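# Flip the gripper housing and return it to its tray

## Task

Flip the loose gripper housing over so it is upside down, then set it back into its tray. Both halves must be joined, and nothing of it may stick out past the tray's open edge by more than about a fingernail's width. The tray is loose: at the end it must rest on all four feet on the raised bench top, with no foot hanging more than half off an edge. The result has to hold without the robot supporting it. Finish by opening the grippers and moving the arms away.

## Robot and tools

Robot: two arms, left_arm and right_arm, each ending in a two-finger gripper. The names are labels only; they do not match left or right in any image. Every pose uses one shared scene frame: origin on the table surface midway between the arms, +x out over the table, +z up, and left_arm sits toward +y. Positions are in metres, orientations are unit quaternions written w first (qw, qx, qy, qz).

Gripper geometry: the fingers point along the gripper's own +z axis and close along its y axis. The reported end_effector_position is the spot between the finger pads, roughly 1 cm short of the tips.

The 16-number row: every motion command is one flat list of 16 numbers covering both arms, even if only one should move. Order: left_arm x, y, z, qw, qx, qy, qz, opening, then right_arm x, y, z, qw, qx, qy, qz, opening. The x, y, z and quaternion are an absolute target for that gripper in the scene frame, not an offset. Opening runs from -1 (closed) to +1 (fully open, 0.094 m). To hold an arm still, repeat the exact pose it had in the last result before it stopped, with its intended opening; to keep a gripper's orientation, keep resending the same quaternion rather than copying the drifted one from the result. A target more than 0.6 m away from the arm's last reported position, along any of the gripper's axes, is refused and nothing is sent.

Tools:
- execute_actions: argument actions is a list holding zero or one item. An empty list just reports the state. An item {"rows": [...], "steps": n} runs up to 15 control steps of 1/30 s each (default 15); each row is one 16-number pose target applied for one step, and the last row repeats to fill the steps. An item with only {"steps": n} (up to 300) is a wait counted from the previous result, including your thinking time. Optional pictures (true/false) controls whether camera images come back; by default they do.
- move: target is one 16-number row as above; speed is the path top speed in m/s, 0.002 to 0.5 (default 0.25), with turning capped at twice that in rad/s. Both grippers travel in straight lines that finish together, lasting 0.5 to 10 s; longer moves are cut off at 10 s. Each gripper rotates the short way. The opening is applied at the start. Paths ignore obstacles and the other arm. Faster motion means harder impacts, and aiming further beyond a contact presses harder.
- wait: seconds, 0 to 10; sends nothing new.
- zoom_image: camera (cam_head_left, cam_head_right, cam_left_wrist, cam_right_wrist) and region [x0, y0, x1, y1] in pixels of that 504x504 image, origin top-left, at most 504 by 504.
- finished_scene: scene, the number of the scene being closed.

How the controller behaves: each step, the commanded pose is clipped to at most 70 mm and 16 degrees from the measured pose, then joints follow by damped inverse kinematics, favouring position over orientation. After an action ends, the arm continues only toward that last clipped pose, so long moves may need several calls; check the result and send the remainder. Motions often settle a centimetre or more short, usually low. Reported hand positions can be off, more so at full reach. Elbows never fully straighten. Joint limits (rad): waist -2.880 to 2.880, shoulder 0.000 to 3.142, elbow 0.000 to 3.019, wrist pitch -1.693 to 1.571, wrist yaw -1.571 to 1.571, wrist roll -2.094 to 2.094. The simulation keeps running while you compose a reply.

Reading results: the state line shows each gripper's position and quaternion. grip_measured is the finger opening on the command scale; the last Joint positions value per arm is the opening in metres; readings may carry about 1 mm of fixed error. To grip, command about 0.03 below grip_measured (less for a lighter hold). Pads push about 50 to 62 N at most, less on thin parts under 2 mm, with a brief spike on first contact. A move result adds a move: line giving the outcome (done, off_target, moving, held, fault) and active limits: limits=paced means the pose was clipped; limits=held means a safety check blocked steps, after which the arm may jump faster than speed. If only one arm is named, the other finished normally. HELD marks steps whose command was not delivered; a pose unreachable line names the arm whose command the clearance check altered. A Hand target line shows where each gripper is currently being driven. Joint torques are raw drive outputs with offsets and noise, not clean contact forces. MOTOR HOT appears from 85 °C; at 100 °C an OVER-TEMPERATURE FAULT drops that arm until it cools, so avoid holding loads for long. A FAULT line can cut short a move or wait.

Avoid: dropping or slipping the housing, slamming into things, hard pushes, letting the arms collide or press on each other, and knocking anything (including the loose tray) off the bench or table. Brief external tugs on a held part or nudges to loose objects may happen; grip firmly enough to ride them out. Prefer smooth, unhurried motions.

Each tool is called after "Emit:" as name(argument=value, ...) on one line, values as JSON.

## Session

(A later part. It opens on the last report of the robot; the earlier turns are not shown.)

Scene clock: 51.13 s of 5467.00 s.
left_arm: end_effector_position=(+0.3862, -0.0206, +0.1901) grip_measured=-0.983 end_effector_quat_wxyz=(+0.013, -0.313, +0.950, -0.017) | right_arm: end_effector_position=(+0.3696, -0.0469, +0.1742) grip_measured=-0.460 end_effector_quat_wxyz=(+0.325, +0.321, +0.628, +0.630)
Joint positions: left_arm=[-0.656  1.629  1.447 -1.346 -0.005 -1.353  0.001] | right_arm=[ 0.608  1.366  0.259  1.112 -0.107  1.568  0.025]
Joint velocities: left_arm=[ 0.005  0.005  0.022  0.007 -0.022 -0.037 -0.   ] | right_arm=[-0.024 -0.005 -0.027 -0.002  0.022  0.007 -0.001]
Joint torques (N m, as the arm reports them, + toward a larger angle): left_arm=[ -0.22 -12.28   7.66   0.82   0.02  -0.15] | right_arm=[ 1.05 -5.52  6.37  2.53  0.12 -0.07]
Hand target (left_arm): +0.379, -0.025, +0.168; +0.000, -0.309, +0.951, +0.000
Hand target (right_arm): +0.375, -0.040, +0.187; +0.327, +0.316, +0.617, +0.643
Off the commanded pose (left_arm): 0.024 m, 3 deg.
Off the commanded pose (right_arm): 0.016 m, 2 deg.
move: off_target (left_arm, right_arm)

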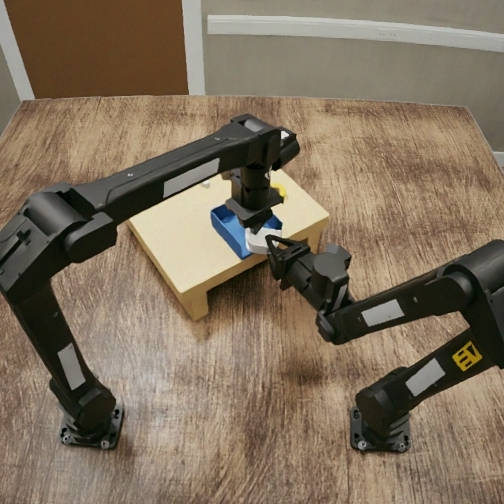

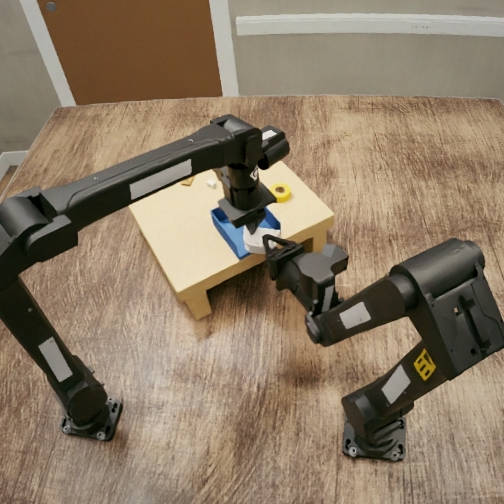

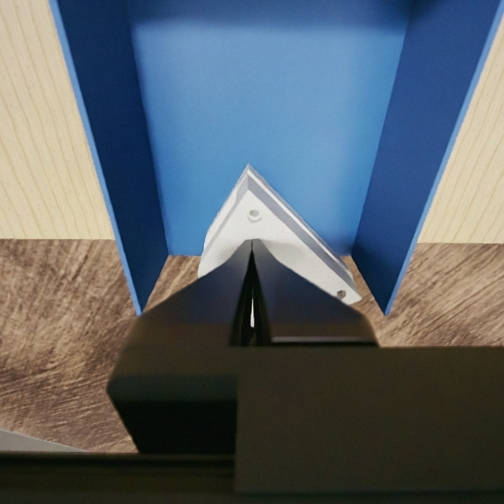

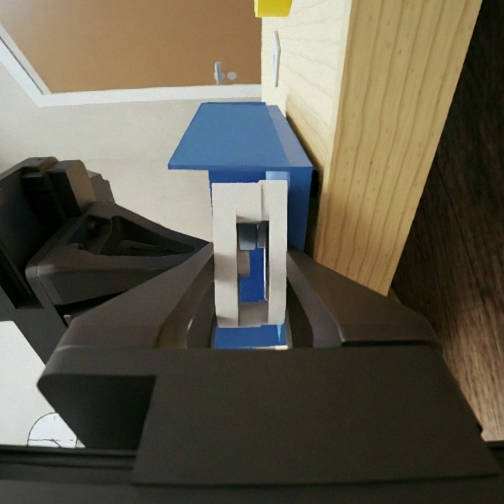

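Gripped. Lift presser, then retract.

Emit:
move(target=[0.40,-0.005,0.27,0,-0.309,0.951,0,-1, 0.376,-0.040,0.187,0.327,0.315,0.616,0.642,-0.5], speed=0.1)

Emit:
move(target=[0.40,-0.005,0.27,0,-0.309,0.951,0,-1, 0.31,-0.088,0.205,0.327,0.315,0.616,0.642,-0.5], speed=0.06)

Scene clock: 55.30 s of 5467.00 s.
left_arm: end_effector_position=(+0.3901, -0.0010, +0.2599) grip_measured=-0.983 end_effector_quat_wxyz=(-0.004, -0.310, +0.951, +0.009) | right_arm: end_effector_position=(+0.3696, -0.0469, +0.1753) grip_measured=-0.460 end_effector_quat_wxyz=(+0.325, +0.321, +0.627, +0.631)
Joint positions: left_arm=[-0.62   1.627  1.63  -1.592 -0.004 -1.312  0.001] | right_arm=[ 0.608  1.365  0.259  1.115 -0.107  1.569  0.025]
Joint velocities: left_arm=[-0.005 -0.015 -0.012 -0.007 -0.007 -0.022  0.001] | right_arm=[ 0.005 -0.015 -0.002  0.002  0.037  0.022  0.001]
Joint torques (N m, as the arm reports them, + toward a larger angle): left_arm=[  1.64 -14.58  12.31   0.23  -0.04   0.03] | right_arm=[ 1.05 -5.36  6.37  2.43  0.12 -0.08]
Hand target (left_arm): +0.399, -0.004, +0.270; +0.001, -0.309, +0.951, +0.000
Hand target (right_arm): +0.375, -0.040, +0.187; +0.327, +0.315, +0.617, +0.643
Off the commanded pose (left_arm): 0.015 m, 1 deg.
Off the commanded pose (right_arm): 0.015 m, 2 deg.
move: off_target (left_arm, right_arm)

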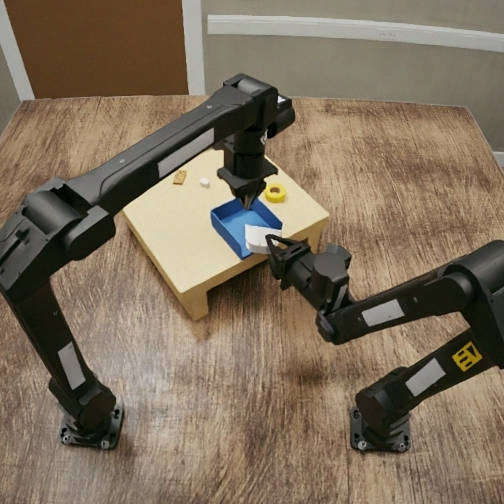

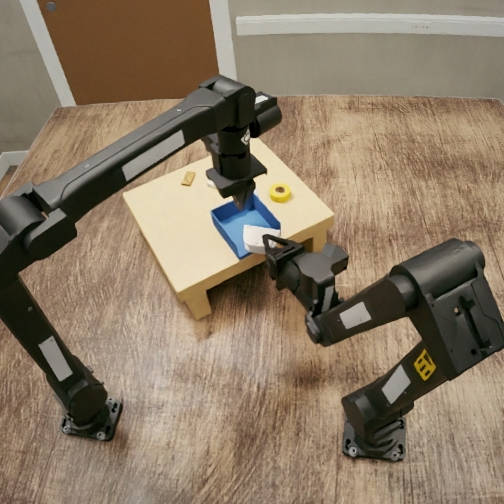

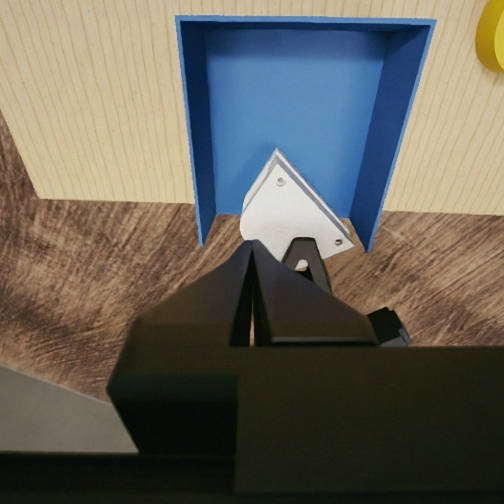

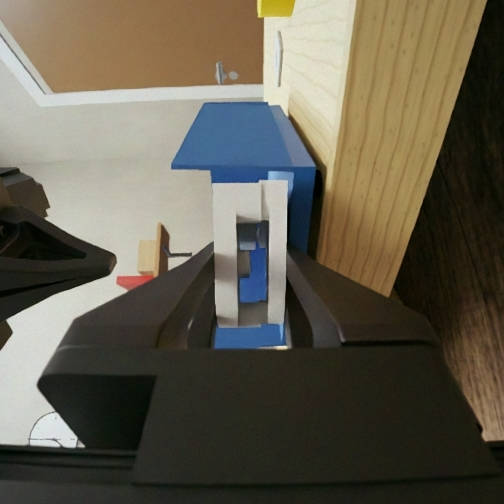

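Scene clock: 56.90 s of 5467.00 s.
left_arm: end_effector_position=(+0.3900, -0.0010, +0.2599) grip_measured=-0.983 end_effector_quat_wxyz=(-0.004, -0.310, +0.951, +0.009) | right_arm: end_effector_position=(+0.3087, -0.0862, +0.2100) grip_measured=-0.463 end_effector_quat_wxyz=(+0.332, +0.309, +0.616, +0.645)
Joint positions: left_arm=[-0.62   1.627  1.63  -1.592 -0.003 -1.311  0.001] | right_arm=[ 0.577  0.915  0.113  0.854 -0.146  1.569  0.025]
Joint velocities: left_arm=[-0.005  0.005  0.002  0.007 -0.066  0.007  0.   ] | right_arm=[-0.015 -0.005 -0.012 -0.012 -0.007 -0.007  0.001]
Joint torques (N m, as the arm reports them, + toward a larger angle): left_arm=[  1.9  -14.23  12.73   0.02  -0.05   0.04] | right_arm=[-0.51 -1.49  6.24  1.76 -0.16 -0.07]
Hand target (left_arm): +0.400, -0.004, +0.270; +0.000, -0.309, +0.951, +0.000
Hand target (right_arm): +0.309, -0.089, +0.206; +0.328, +0.315, +0.617, +0.642
Off the commanded pose (left_arm): 0.015 m, 1 deg.
Off the commanded pose (right_arm): 0.005 m, 1 deg.
move: off_target (left_arm)

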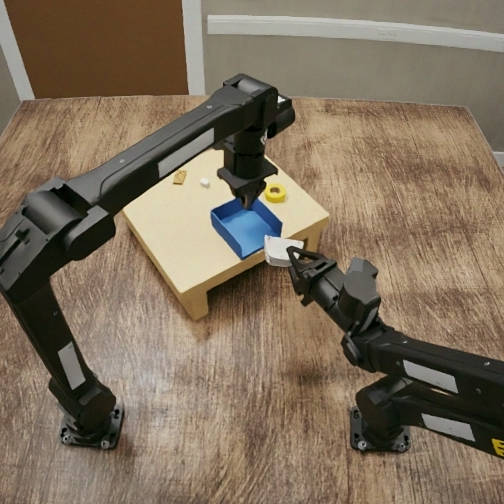

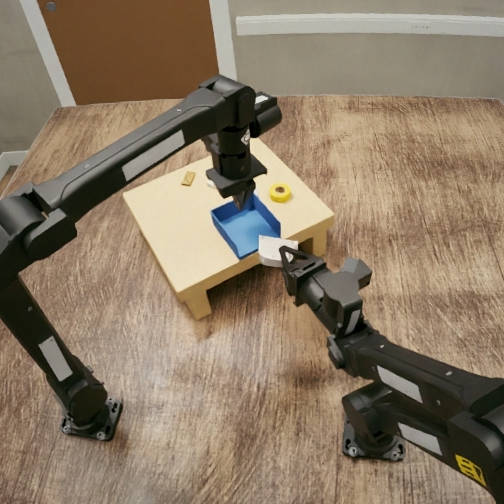

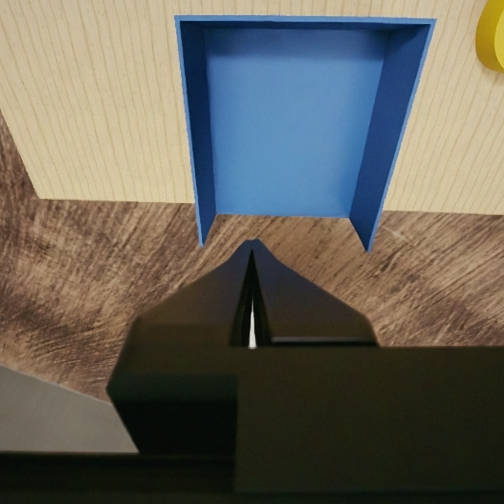

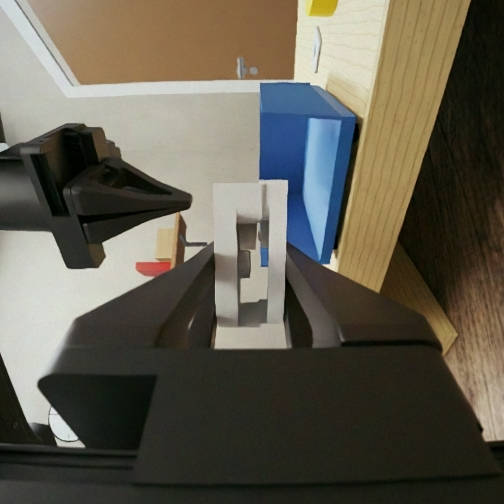

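Emit:
move(target=[0.40,-0.005,0.27,0,-0.309,0.951,0,-1, 0.308,-0.084,0.205,0.685,-0.213,0.659,0.222,-0.5], speed=0.4)

Emit:
move(target=[0.40,-0.005,0.27,0,-0.309,0.951,0,-1, 0.303,-0.074,0.195,0.642,-0.616,0.315,-0.327,-0.5], speed=0.4)

Emit:
move(target=[0.40,-0.005,0.27,0,-0.309,0.951,0,-1, 0.355,-0.036,0.193,0.642,-0.616,0.315,-0.327,-0.5], speed=0.05)

Scene clock: 64.50 s of 5467.00 s.
left_arm: end_effector_position=(+0.3899, -0.0011, +0.2599) grip_measured=-0.983 end_effector_quat_wxyz=(-0.004, -0.309, +0.951, +0.009) | right_arm: end_effector_position=(+0.3094, -0.0858, +0.2075) grip_measured=-0.463 end_effector_quat_wxyz=(+0.686, -0.208, +0.660, +0.225)
Joint positions: left_arm=[-0.62   1.627  1.63  -1.592 -0.003 -1.31   0.001] | right_arm=[ 0.584  0.922  0.113  0.853 -0.131  0.018  0.025]
Joint velocities: left_arm=[-0.015 -0.005  0.002  0.002  0.007  0.037  0.   ] | right_arm=[ 0.005  0.005 -0.002 -0.017 -0.022 -0.066 -0.001]
Joint torques (N m, as the arm reports them, + toward a larger angle): left_arm=[  1.95 -14.15  12.72   0.03  -0.04   0.05] | right_arm=[ 1.1  -0.58  6.34  2.21  0.17 -0.17]
Hand target (left_arm): +0.400, -0.005, +0.270; +0.000, -0.309, +0.951, -0.000
Hand target (right_arm): +0.308, -0.084, +0.205; +0.685, -0.213, +0.660, +0.222
Off the commanded pose (left_arm): 0.015 m, 1 deg.
Off the commanded pose (right_arm): 0.003 m, 1 deg.
After step 90, 1.97 s passed at rest.
move: off_target (left_arm)

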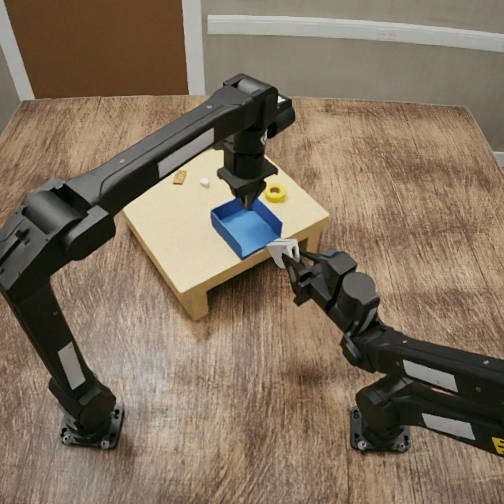

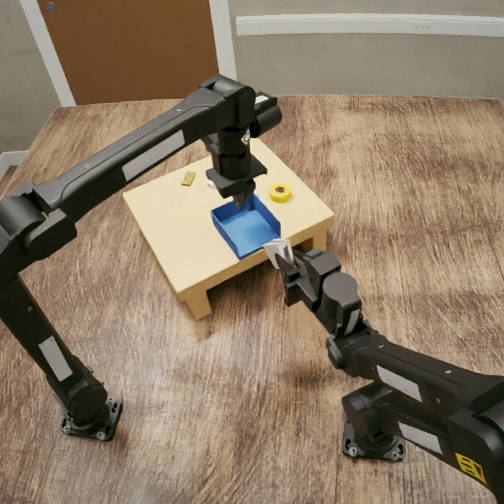

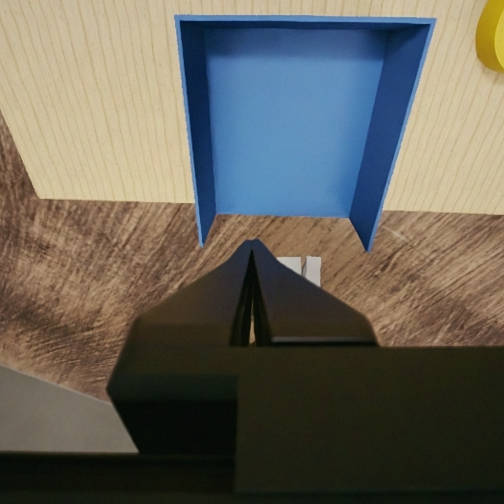

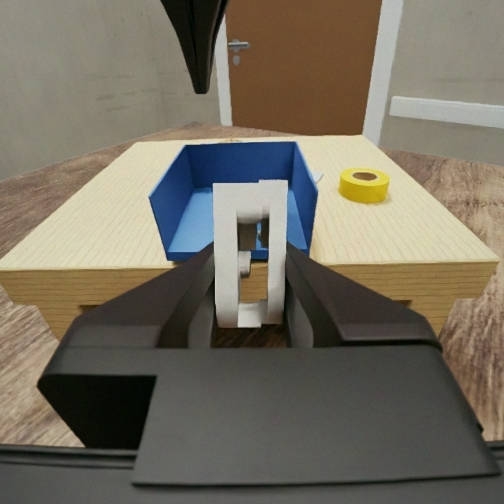

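Scene clock: 67.17 s of 5467.00 s.
left_arm: end_effector_position=(+0.3899, -0.0011, +0.2599) grip_measured=-0.983 end_effector_quat_wxyz=(-0.004, -0.309, +0.951, +0.009) | right_arm: end_effector_position=(+0.3059, -0.0745, +0.1964) grip_measured=-0.463 end_effector_quat_wxyz=(+0.644, -0.615, +0.321, -0.323)
Joint positions: left_arm=[-0.62   1.627  1.63  -1.592 -0.003 -1.31   0.001] | right_arm=[ 0.645  1.005  0.104  0.939 -0.071 -1.552  0.025]
Joint velocities: left_arm=[-0.005  0.005  0.007 -0.017 -0.022  0.051  0.   ] | right_arm=[ 0.005 -0.024  0.012 -0.012  0.022 -0.051 -0.001]
Joint torques (N m, as the arm reports them, + toward a larger angle): left_arm=[  2.05 -14.08  12.72   0.06  -0.05   0.05] | right_arm=[ 1.12 -0.87  5.47  2.69  0.17 -0.08]
Hand target (left_arm): +0.400, -0.005, +0.270; +0.000, -0.309, +0.951, -0.000
Hand target (right_arm): +0.303, -0.073, +0.195; +0.643, -0.616, +0.316, -0.327
Off the commanded pose (left_arm): 0.015 m, 1 deg.
Off the commanded pose (right_arm): 0.003 m, 1 deg.
move: off_target (left_arm)

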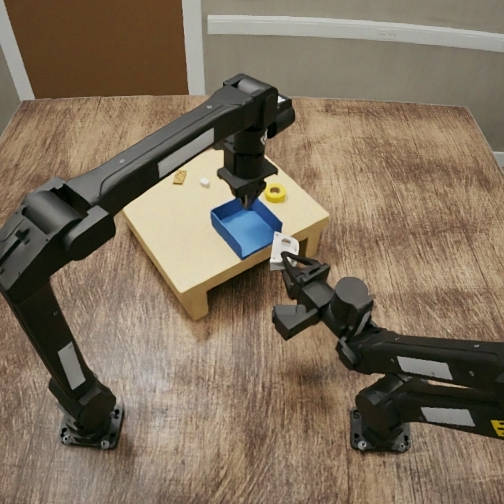

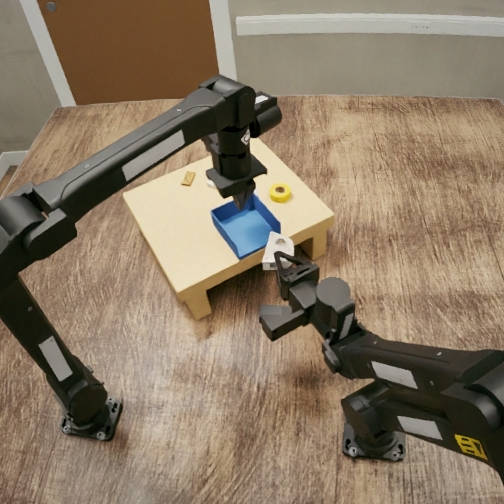

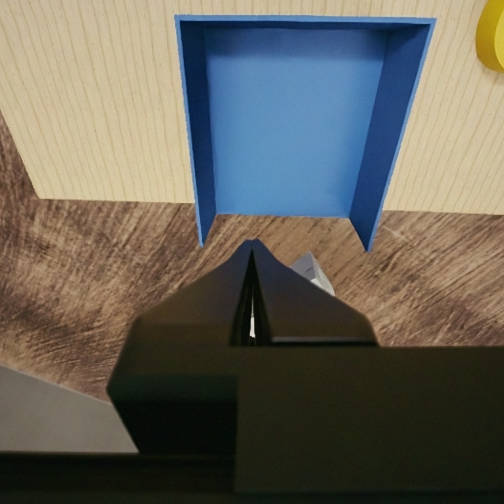

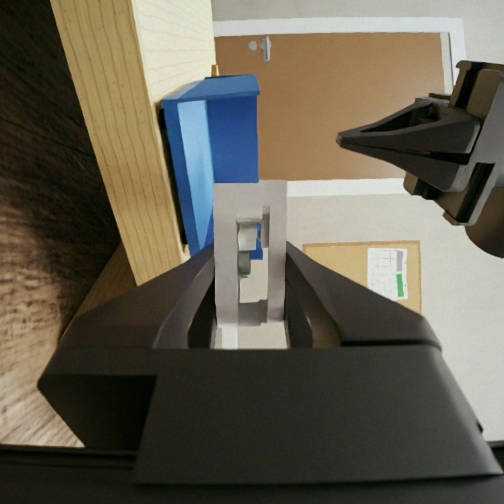

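Scene clock: 68.73 s of 5467.00 s.
left_arm: end_effector_position=(+0.3899, -0.0011, +0.2599) grip_measured=-0.983 end_effector_quat_wxyz=(-0.004, -0.309, +0.951, +0.009) | right_arm: end_effector_position=(+0.3466, -0.0447, +0.1767) grip_measured=-0.463 end_effector_quat_wxyz=(+0.631, -0.628, +0.328, -0.317)
Joint positions: left_arm=[-0.62   1.627  1.63  -1.592 -0.003 -1.31   0.001] | right_arm=[ 0.662  1.286  0.214  1.069 -0.054 -1.556  0.025]
Joint velocities: left_arm=[-0.005 -0.005 -0.002  0.007 -0.022  0.037 -0.001] | right_arm=[-0.015  0.005 -0.002 -0.017  0.007  0.11   0.   ]
Joint torques (N m, as the arm reports them, + toward a larger angle): left_arm=[  1.95 -14.14  12.7    0.07  -0.05   0.05] | right_arm=[ 0.98 -3.87  7.31  2.62  0.16 -0.07]
Hand target (left_arm): +0.400, -0.005, +0.270; +0.000, -0.309, +0.951, -0.000
Hand target (right_arm): +0.355, -0.036, +0.192; +0.643, -0.617, +0.316, -0.327
Off the commanded pose (left_arm): 0.015 m, 1 deg.
Off the commanded pose (right_arm): 0.020 m, 3 deg.
move: off_target (left_arm, right_arm)

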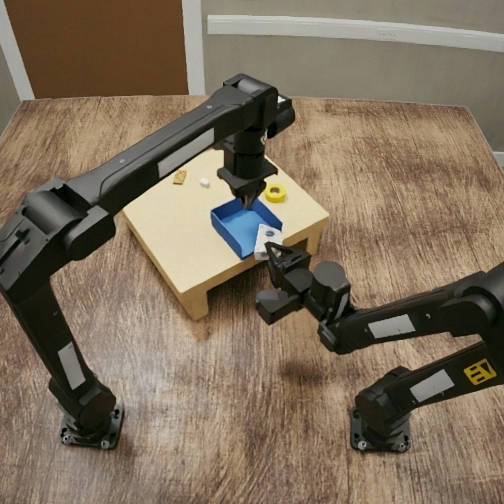

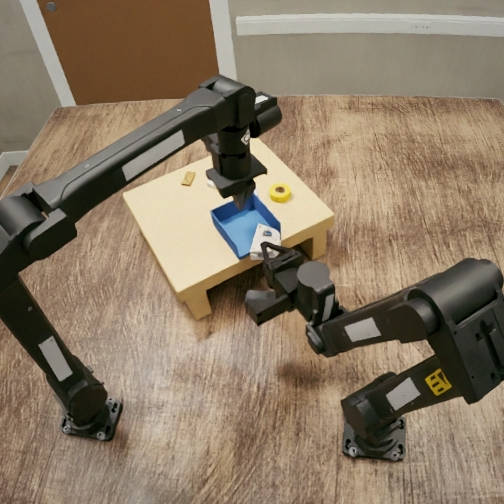

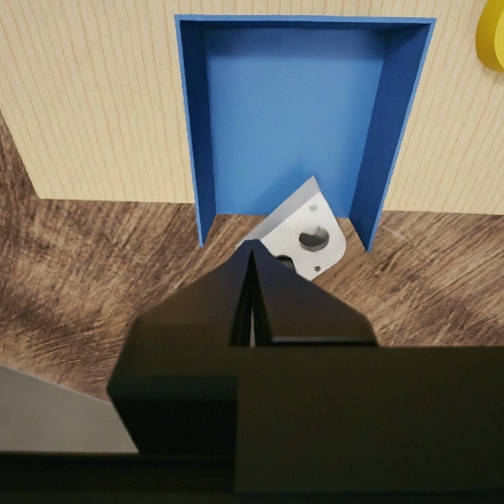

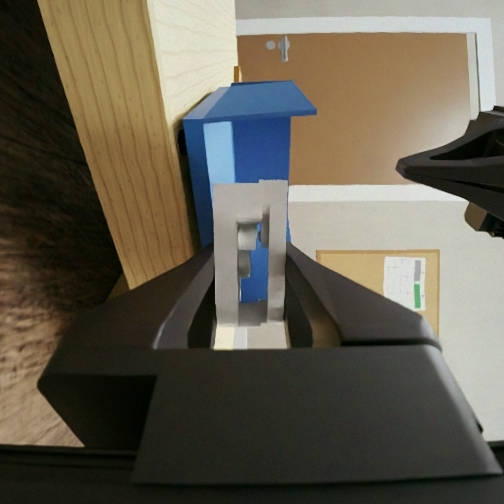

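Emit:
move(target=[0.408,-0.030,0.21,0,-0.309,0.951,0,-1, 0.367,-0.023,0.191,0.642,-0.616,0.315,-0.327,-0.5], speed=0.05)

Scene clock: 72.50 s of 5467.00 s.
left_arm: end_effector_position=(+0.4086, -0.0236, +0.2138) grip_measured=-0.983 end_effector_quat_wxyz=(+0.000, -0.309, +0.951, +0.002) | right_arm: end_effector_position=(+0.3575, -0.0326, +0.1760) grip_measured=-0.463 end_effector_quat_wxyz=(+0.631, -0.628, +0.328, -0.318)
Joint positions: left_arm=[-0.631  1.699  1.6   -1.474 -0.002 -1.32   0.001] | right_arm=[ 0.68   1.339  0.254  1.083 -0.036 -1.557  0.025]
Joint velocities: left_arm=[-0.005 -0.005  0.007 -0.012  0.007  0.007  0.   ] | right_arm=[-0.015  0.005 -0.002 -0.002 -0.007 -0.007  0.   ]
Joint torques (N m, as the arm reports them, + toward a larger angle): left_arm=[  0.4  -15.76   9.37   0.88  -0.05  -0.16] | right_arm=[ 1.04 -4.47  7.23  2.68  0.17 -0.07]
Hand target (left_arm): +0.408, -0.030, +0.210; -0.000, -0.309, +0.951, -0.000
Hand target (right_arm): +0.366, -0.024, +0.191; +0.642, -0.617, +0.316, -0.327
Off the commanded pose (left_arm): 0.007 m, 0 deg.
Off the commanded pose (right_arm): 0.020 m, 3 deg.
move: off_target (right_arm)

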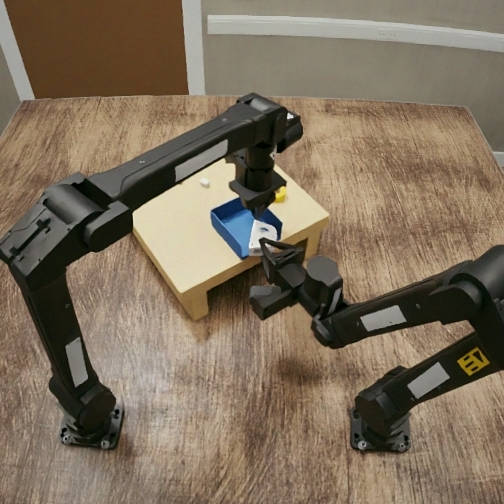

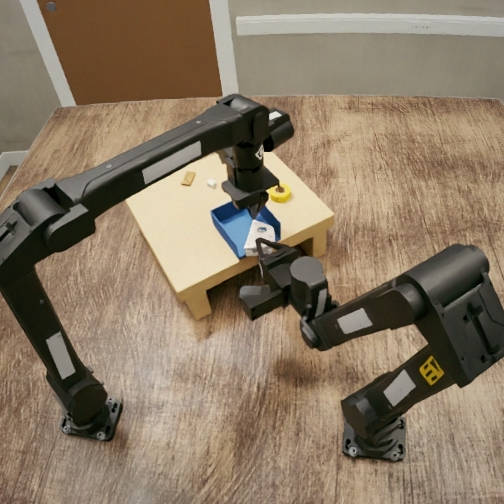

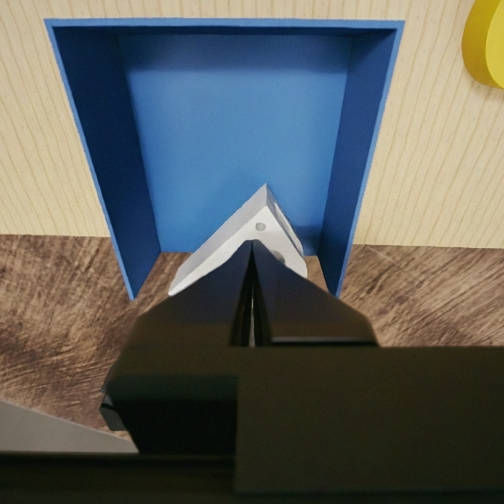

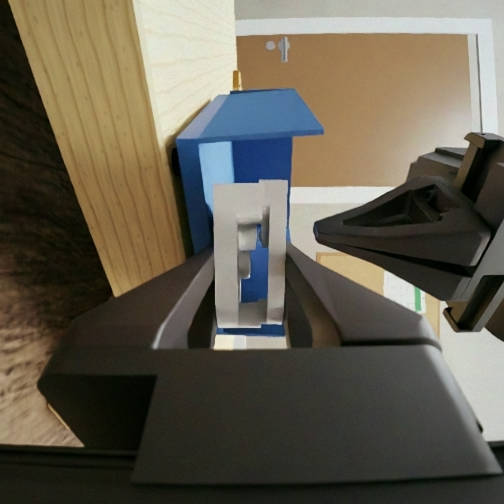

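Emit:
move(target=[0.399,-0.0375,0.195,0,-0.309,0.951,0,-1, 0.367,-0.023,0.191,0.642,-0.616,0.315,-0.327,-0.5], speed=0.03)

Scene clock: 77.63 s of 5467.00 s.
left_arm: end_effector_position=(+0.3994, -0.0318, +0.1990) grip_measured=-0.983 end_effector_quat_wxyz=(+0.000, -0.308, +0.951, +0.002) | right_arm: end_effector_position=(+0.3575, -0.0326, +0.1760) grip_measured=-0.463 end_effector_quat_wxyz=(+0.630, -0.628, +0.327, -0.318)
Joint positions: left_arm=[-0.654  1.699  1.561 -1.436 -0.002 -1.342  0.001] | right_arm=[ 0.68   1.339  0.254  1.083 -0.036 -1.558  0.025]
Joint velocities: left_arm=[-0.005 -0.024 -0.002  0.002  0.007  0.007  0.001] | right_arm=[-0.005 -0.005 -0.002  0.002 -0.022  0.081 -0.001]
Joint torques (N m, as the arm reports them, + toward a larger angle): left_arm=[  0.43 -15.82   9.21   0.74  -0.06  -0.16] | right_arm=[ 1.05 -4.53  7.27  2.67  0.16 -0.07]
Hand target (left_arm): +0.399, -0.038, +0.195; -0.000, -0.309, +0.951, -0.000
Hand target (right_arm): +0.366, -0.024, +0.191; +0.643, -0.617, +0.316, -0.327
Off the commanded pose (left_arm): 0.007 m, 0 deg.
Off the commanded pose (right_arm): 0.020 m, 3 deg.
After step 90, 1.03 s passed at rest.
move: off_target (right_arm)

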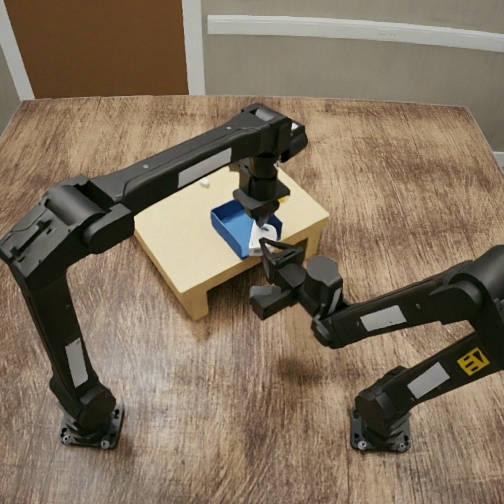

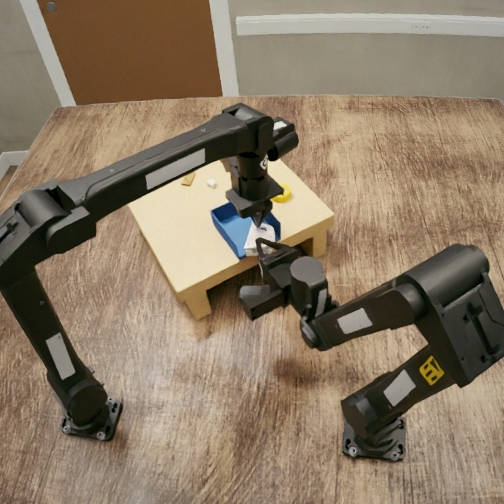

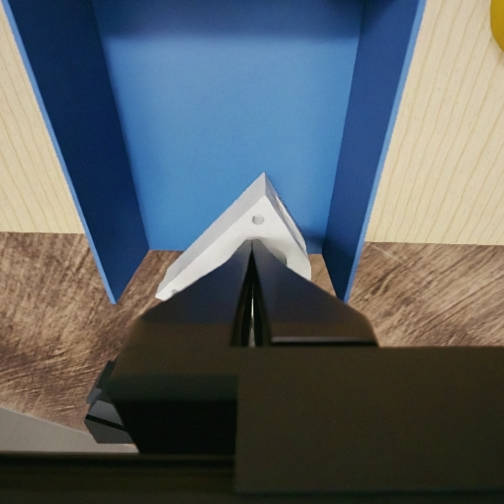

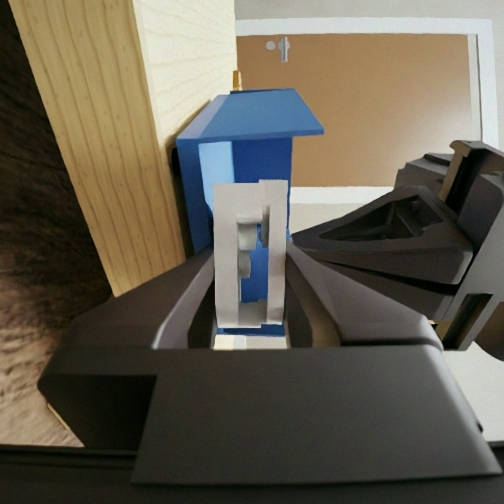

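Emit:
move(target=[0.402,-0.031,0.178,0,-0.309,0.951,0,-1, 0.367,-0.023,0.183,0.642,-0.616,0.315,-0.327,-0.5], speed=0.02)

Scene clock: 80.57 s of 5467.00 s.
left_arm: end_effector_position=(+0.3992, -0.0316, +0.1898) grip_measured=-0.983 end_effector_quat_wxyz=(+0.003, -0.309, +0.951, -0.003) | right_arm: end_effector_position=(+0.3592, -0.0321, +0.1733) grip_measured=-0.463 end_effector_quat_wxyz=(+0.634, -0.623, +0.325, -0.322)
Joint positions: left_arm=[-0.654  1.696  1.532 -1.4   -0.002 -1.343  0.001] | right_arm=[ 0.68   1.379  0.254  1.137 -0.033 -1.56   0.025]
Joint velocities: left_arm=[-0.005 -0.015  0.002 -0.012 -0.022  0.022 -0.001] | right_arm=[-0.005 -0.015  0.007 -0.007 -0.081 -0.051 -0.   ]
Joint torques (N m, as the arm reports them, + toward a larger angle): left_arm=[  1.61 -15.08   7.99   1.28  -0.09   0.01] | right_arm=[ 1.05 -4.4   6.66  2.49  0.04 -0.04]
Hand target (left_arm): +0.402, -0.031, +0.178; -0.000, -0.309, +0.951, +0.000
Hand target (right_arm): +0.366, -0.023, +0.183; +0.643, -0.617, +0.315, -0.328
Off the commanded pose (left_arm): 0.012 m, 0 deg.
Off the commanded pose (right_arm): 0.015 m, 2 deg.
move: off_target (left_arm, right_arm)

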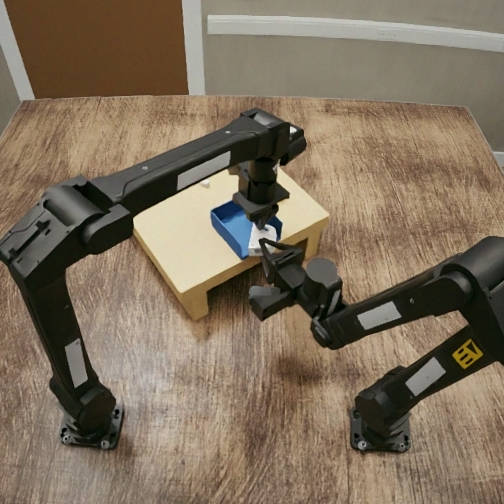

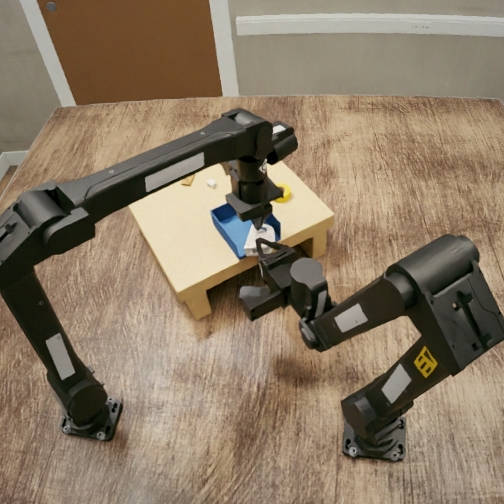

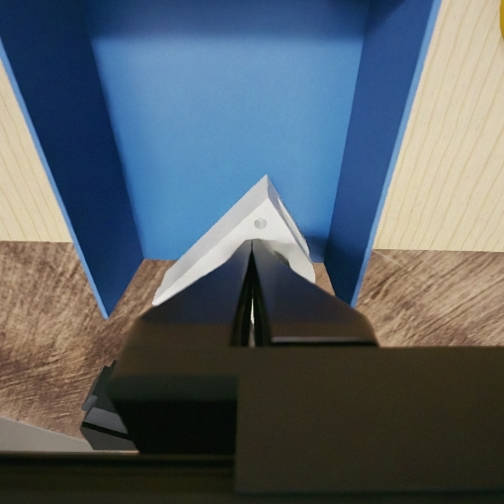

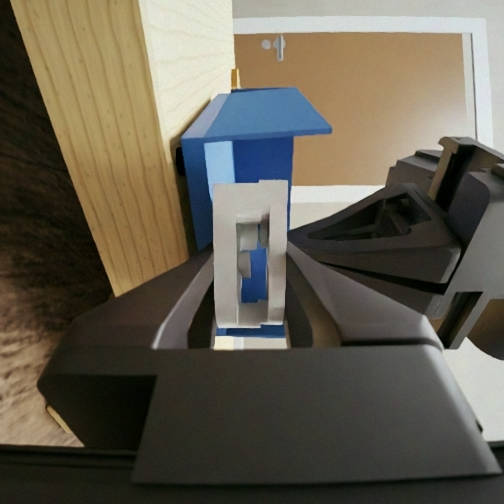

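Emit:
move(target=[0.402,-0.031,0.169,0,-0.309,0.951,0,-1, 0.367,-0.023,0.183,0.642,-0.616,0.315,-0.327,-0.5], speed=0.02)

Emit:
move(target=[0.402,-0.031,0.169,0,-0.309,0.951,0,-1, 0.364,-0.025,0.183,0.642,-0.616,0.315,-0.327,-0.25], speed=0.02)

Emit:
move(target=[0.445,0.006,0.169,0,-0.309,0.951,0,-1, 0.364,-0.025,0.183,0.642,-0.616,0.315,-0.327,-0.25], speed=0.025)

Scene clock: 84.77 s of 5467.00 s.
left_arm: end_effector_position=(+0.3992, -0.0315, +0.1893) grip_measured=-0.983 end_effector_quat_wxyz=(+0.007, -0.309, +0.951, -0.009) | right_arm: end_effector_position=(+0.3592, -0.0321, +0.1731) grip_measured=-0.463 end_effector_quat_wxyz=(+0.634, -0.623, +0.325, -0.323)
Joint positions: left_arm=[-0.654  1.686  1.519 -1.381 -0.002 -1.343  0.001] | right_arm=[ 0.68   1.379  0.254  1.137 -0.033 -1.561  0.025]
Joint velocities: left_arm=[-0.005  0.005 -0.002 -0.007 -0.037 -0.007  0.001] | right_arm=[ 0.005 -0.024  0.012  0.017 -0.022 -0.022 -0.   ]
Joint torques (N m, as the arm reports them, + toward a larger angle): left_arm=[  1.64 -13.75   7.54   1.46  -0.09   0.  ] | right_arm=[ 1.11 -4.58  6.65  2.47  0.03 -0.04]
Hand target (left_arm): +0.402, -0.031, +0.169; +0.000, -0.309, +0.951, -0.000
Hand target (right_arm): +0.366, -0.023, +0.183; +0.643, -0.617, +0.316, -0.327
Off the commanded pose (left_arm): 0.020 m, 1 deg.
Off the commanded pose (right_arm): 0.016 m, 2 deg.
move: off_target (left_arm, right_arm)

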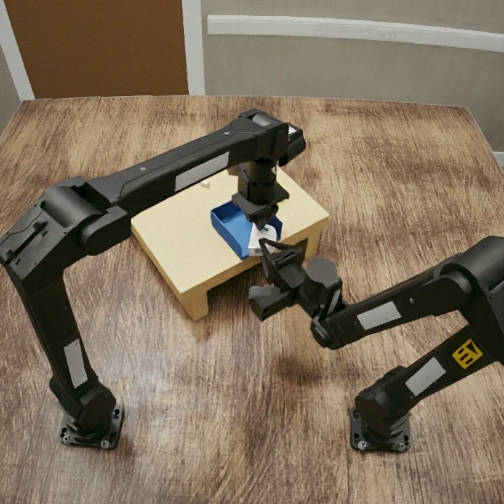

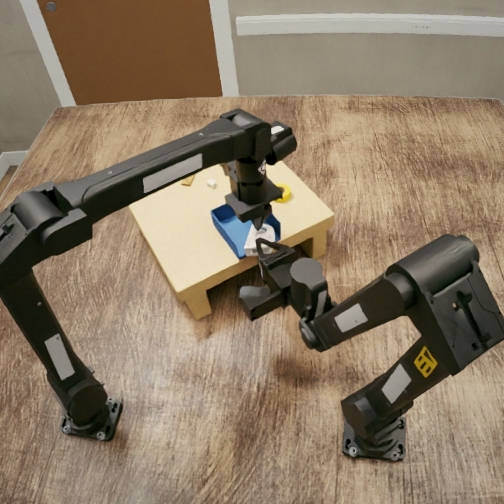

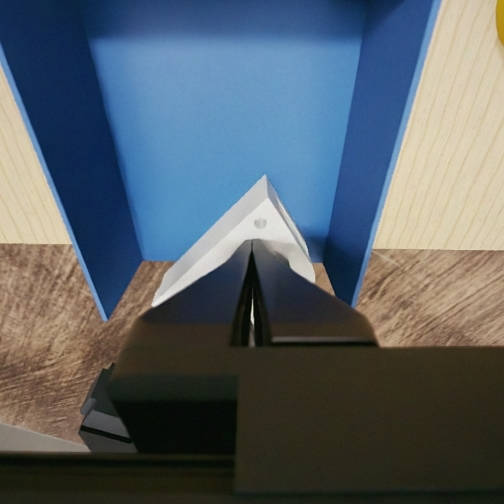

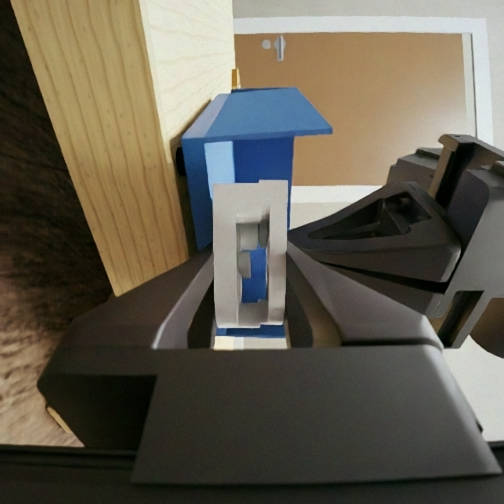

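Scene clock: 86.00 s of 5467.00 s.
left_arm: end_effector_position=(+0.3994, -0.0317, +0.1884) grip_measured=-0.983 end_effector_quat_wxyz=(+0.007, -0.309, +0.951, -0.010) | right_arm: end_effector_position=(+0.3592, -0.0321, +0.1731) grip_measured=-0.251 end_effector_quat_wxyz=(+0.634, -0.623, +0.325, -0.323)
Joint positions: left_arm=[-0.654  1.685  1.515 -1.375 -0.002 -1.343  0.001] | right_arm=[ 0.68   1.379  0.254  1.137 -0.033 -1.561  0.035]
Joint velocities: left_arm=[-0.005 -0.015 -0.002 -0.007  0.066  0.007 -0.   ] | right_arm=[-0.015  0.005 -0.007  0.007 -0.037  0.022 -0.   ]
Joint torques (N m, as the arm reports them, + toward a larger angle): left_arm=[  1.64 -13.69   7.91   1.23  -0.07   0.02] | right_arm=[ 1.08 -5.26  5.97  2.48  0.04 -0.05]
Hand target (left_arm): +0.402, -0.031, +0.169; +0.000, -0.309, +0.951, +0.000
Hand target (right_arm): +0.363, -0.025, +0.183; +0.643, -0.617, +0.316, -0.327
Off the commanded pose (left_arm): 0.020 m, 1 deg.
Off the commanded pose (right_arm): 0.013 m, 2 deg.
move: off_target (left_arm, right_arm)

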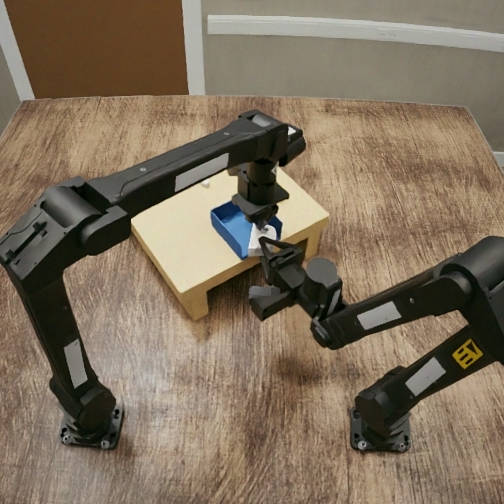

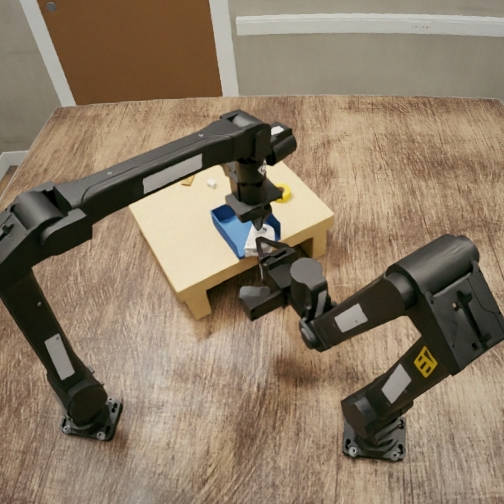

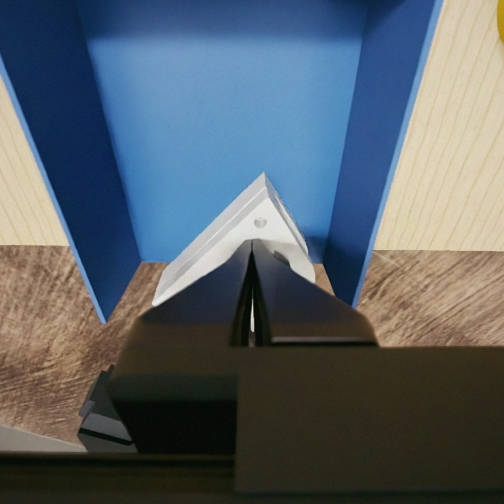

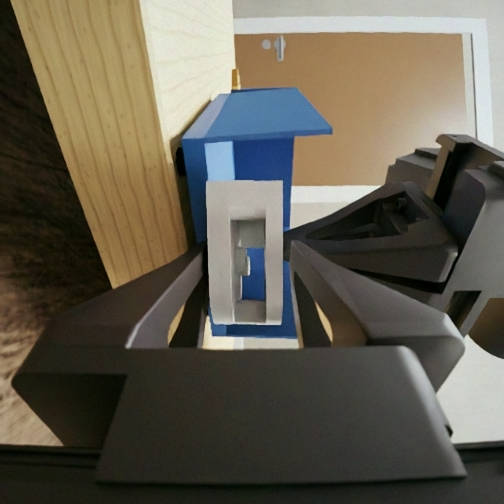

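Scene clock: 88.80 s of 5467.00 s.
left_arm: end_effector_position=(+0.4315, +0.0054, +0.1879) grip_measured=-0.983 end_effector_quat_wxyz=(+0.007, -0.306, +0.952, -0.011) | right_arm: end_effector_position=(+0.3592, -0.0321, +0.1731) grip_measured=-0.251 end_effector_quat_wxyz=(+0.634, -0.623, +0.325, -0.323)
Joint positions: left_arm=[-0.558  1.691  1.521 -1.375  0.001 -1.242  0.001] | right_arm=[ 0.68   1.379  0.254  1.137 -0.033 -1.561  0.035]
Joint velocities: left_arm=[-0.015 -0.005 -0.012 -0.007 -0.007 -0.066 -0.   ] | right_arm=[-0.005 -0.005 -0.012 -0.007 -0.066  0.037 -0.   ]
Joint torques (N m, as the arm reports them, + toward a larger angle): left_arm=[  2.62 -11.7   10.36   0.9   -0.26   0.05] | right_arm=[ 1.03 -5.33  5.99  2.48  0.04 -0.05]
Hand target (left_arm): +0.445, +0.008, +0.169; +0.001, -0.309, +0.951, +0.000
Hand target (right_arm): +0.363, -0.025, +0.183; +0.643, -0.617, +0.316, -0.327
Off the commanded pose (left_arm): 0.023 m, 2 deg.
Off the commanded pose (right_arm): 0.013 m, 2 deg.
move: off_target (left_arm, right_arm)

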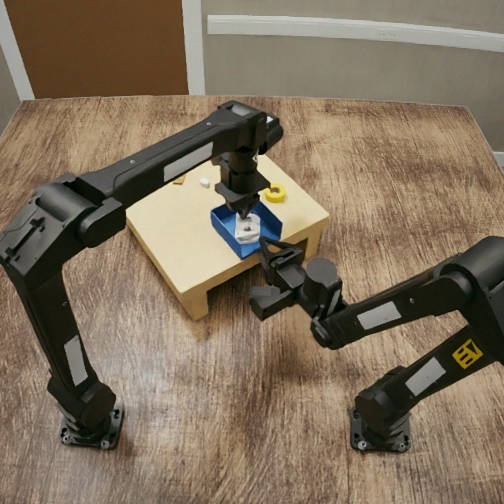

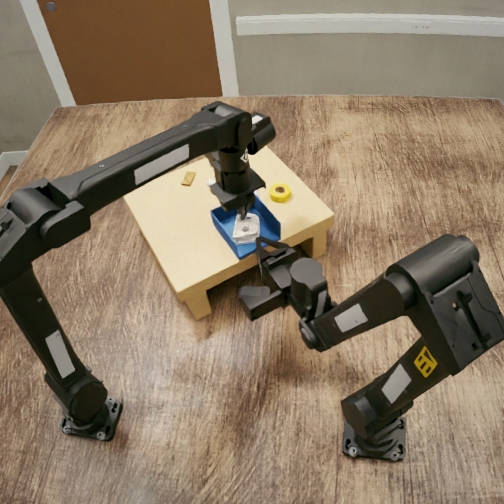

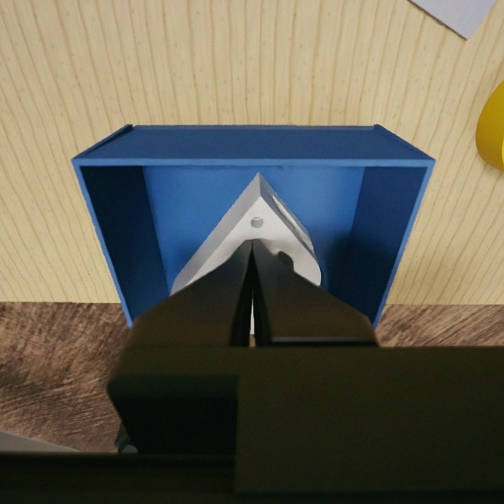

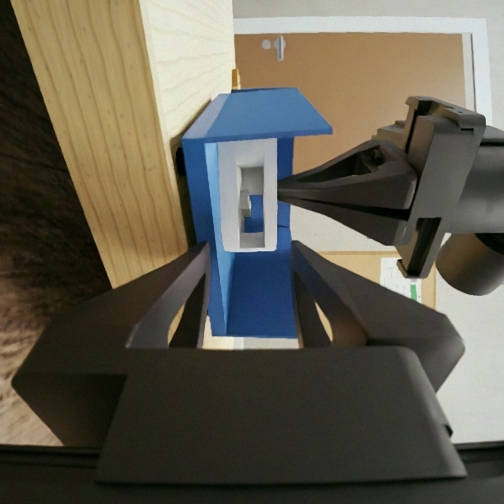

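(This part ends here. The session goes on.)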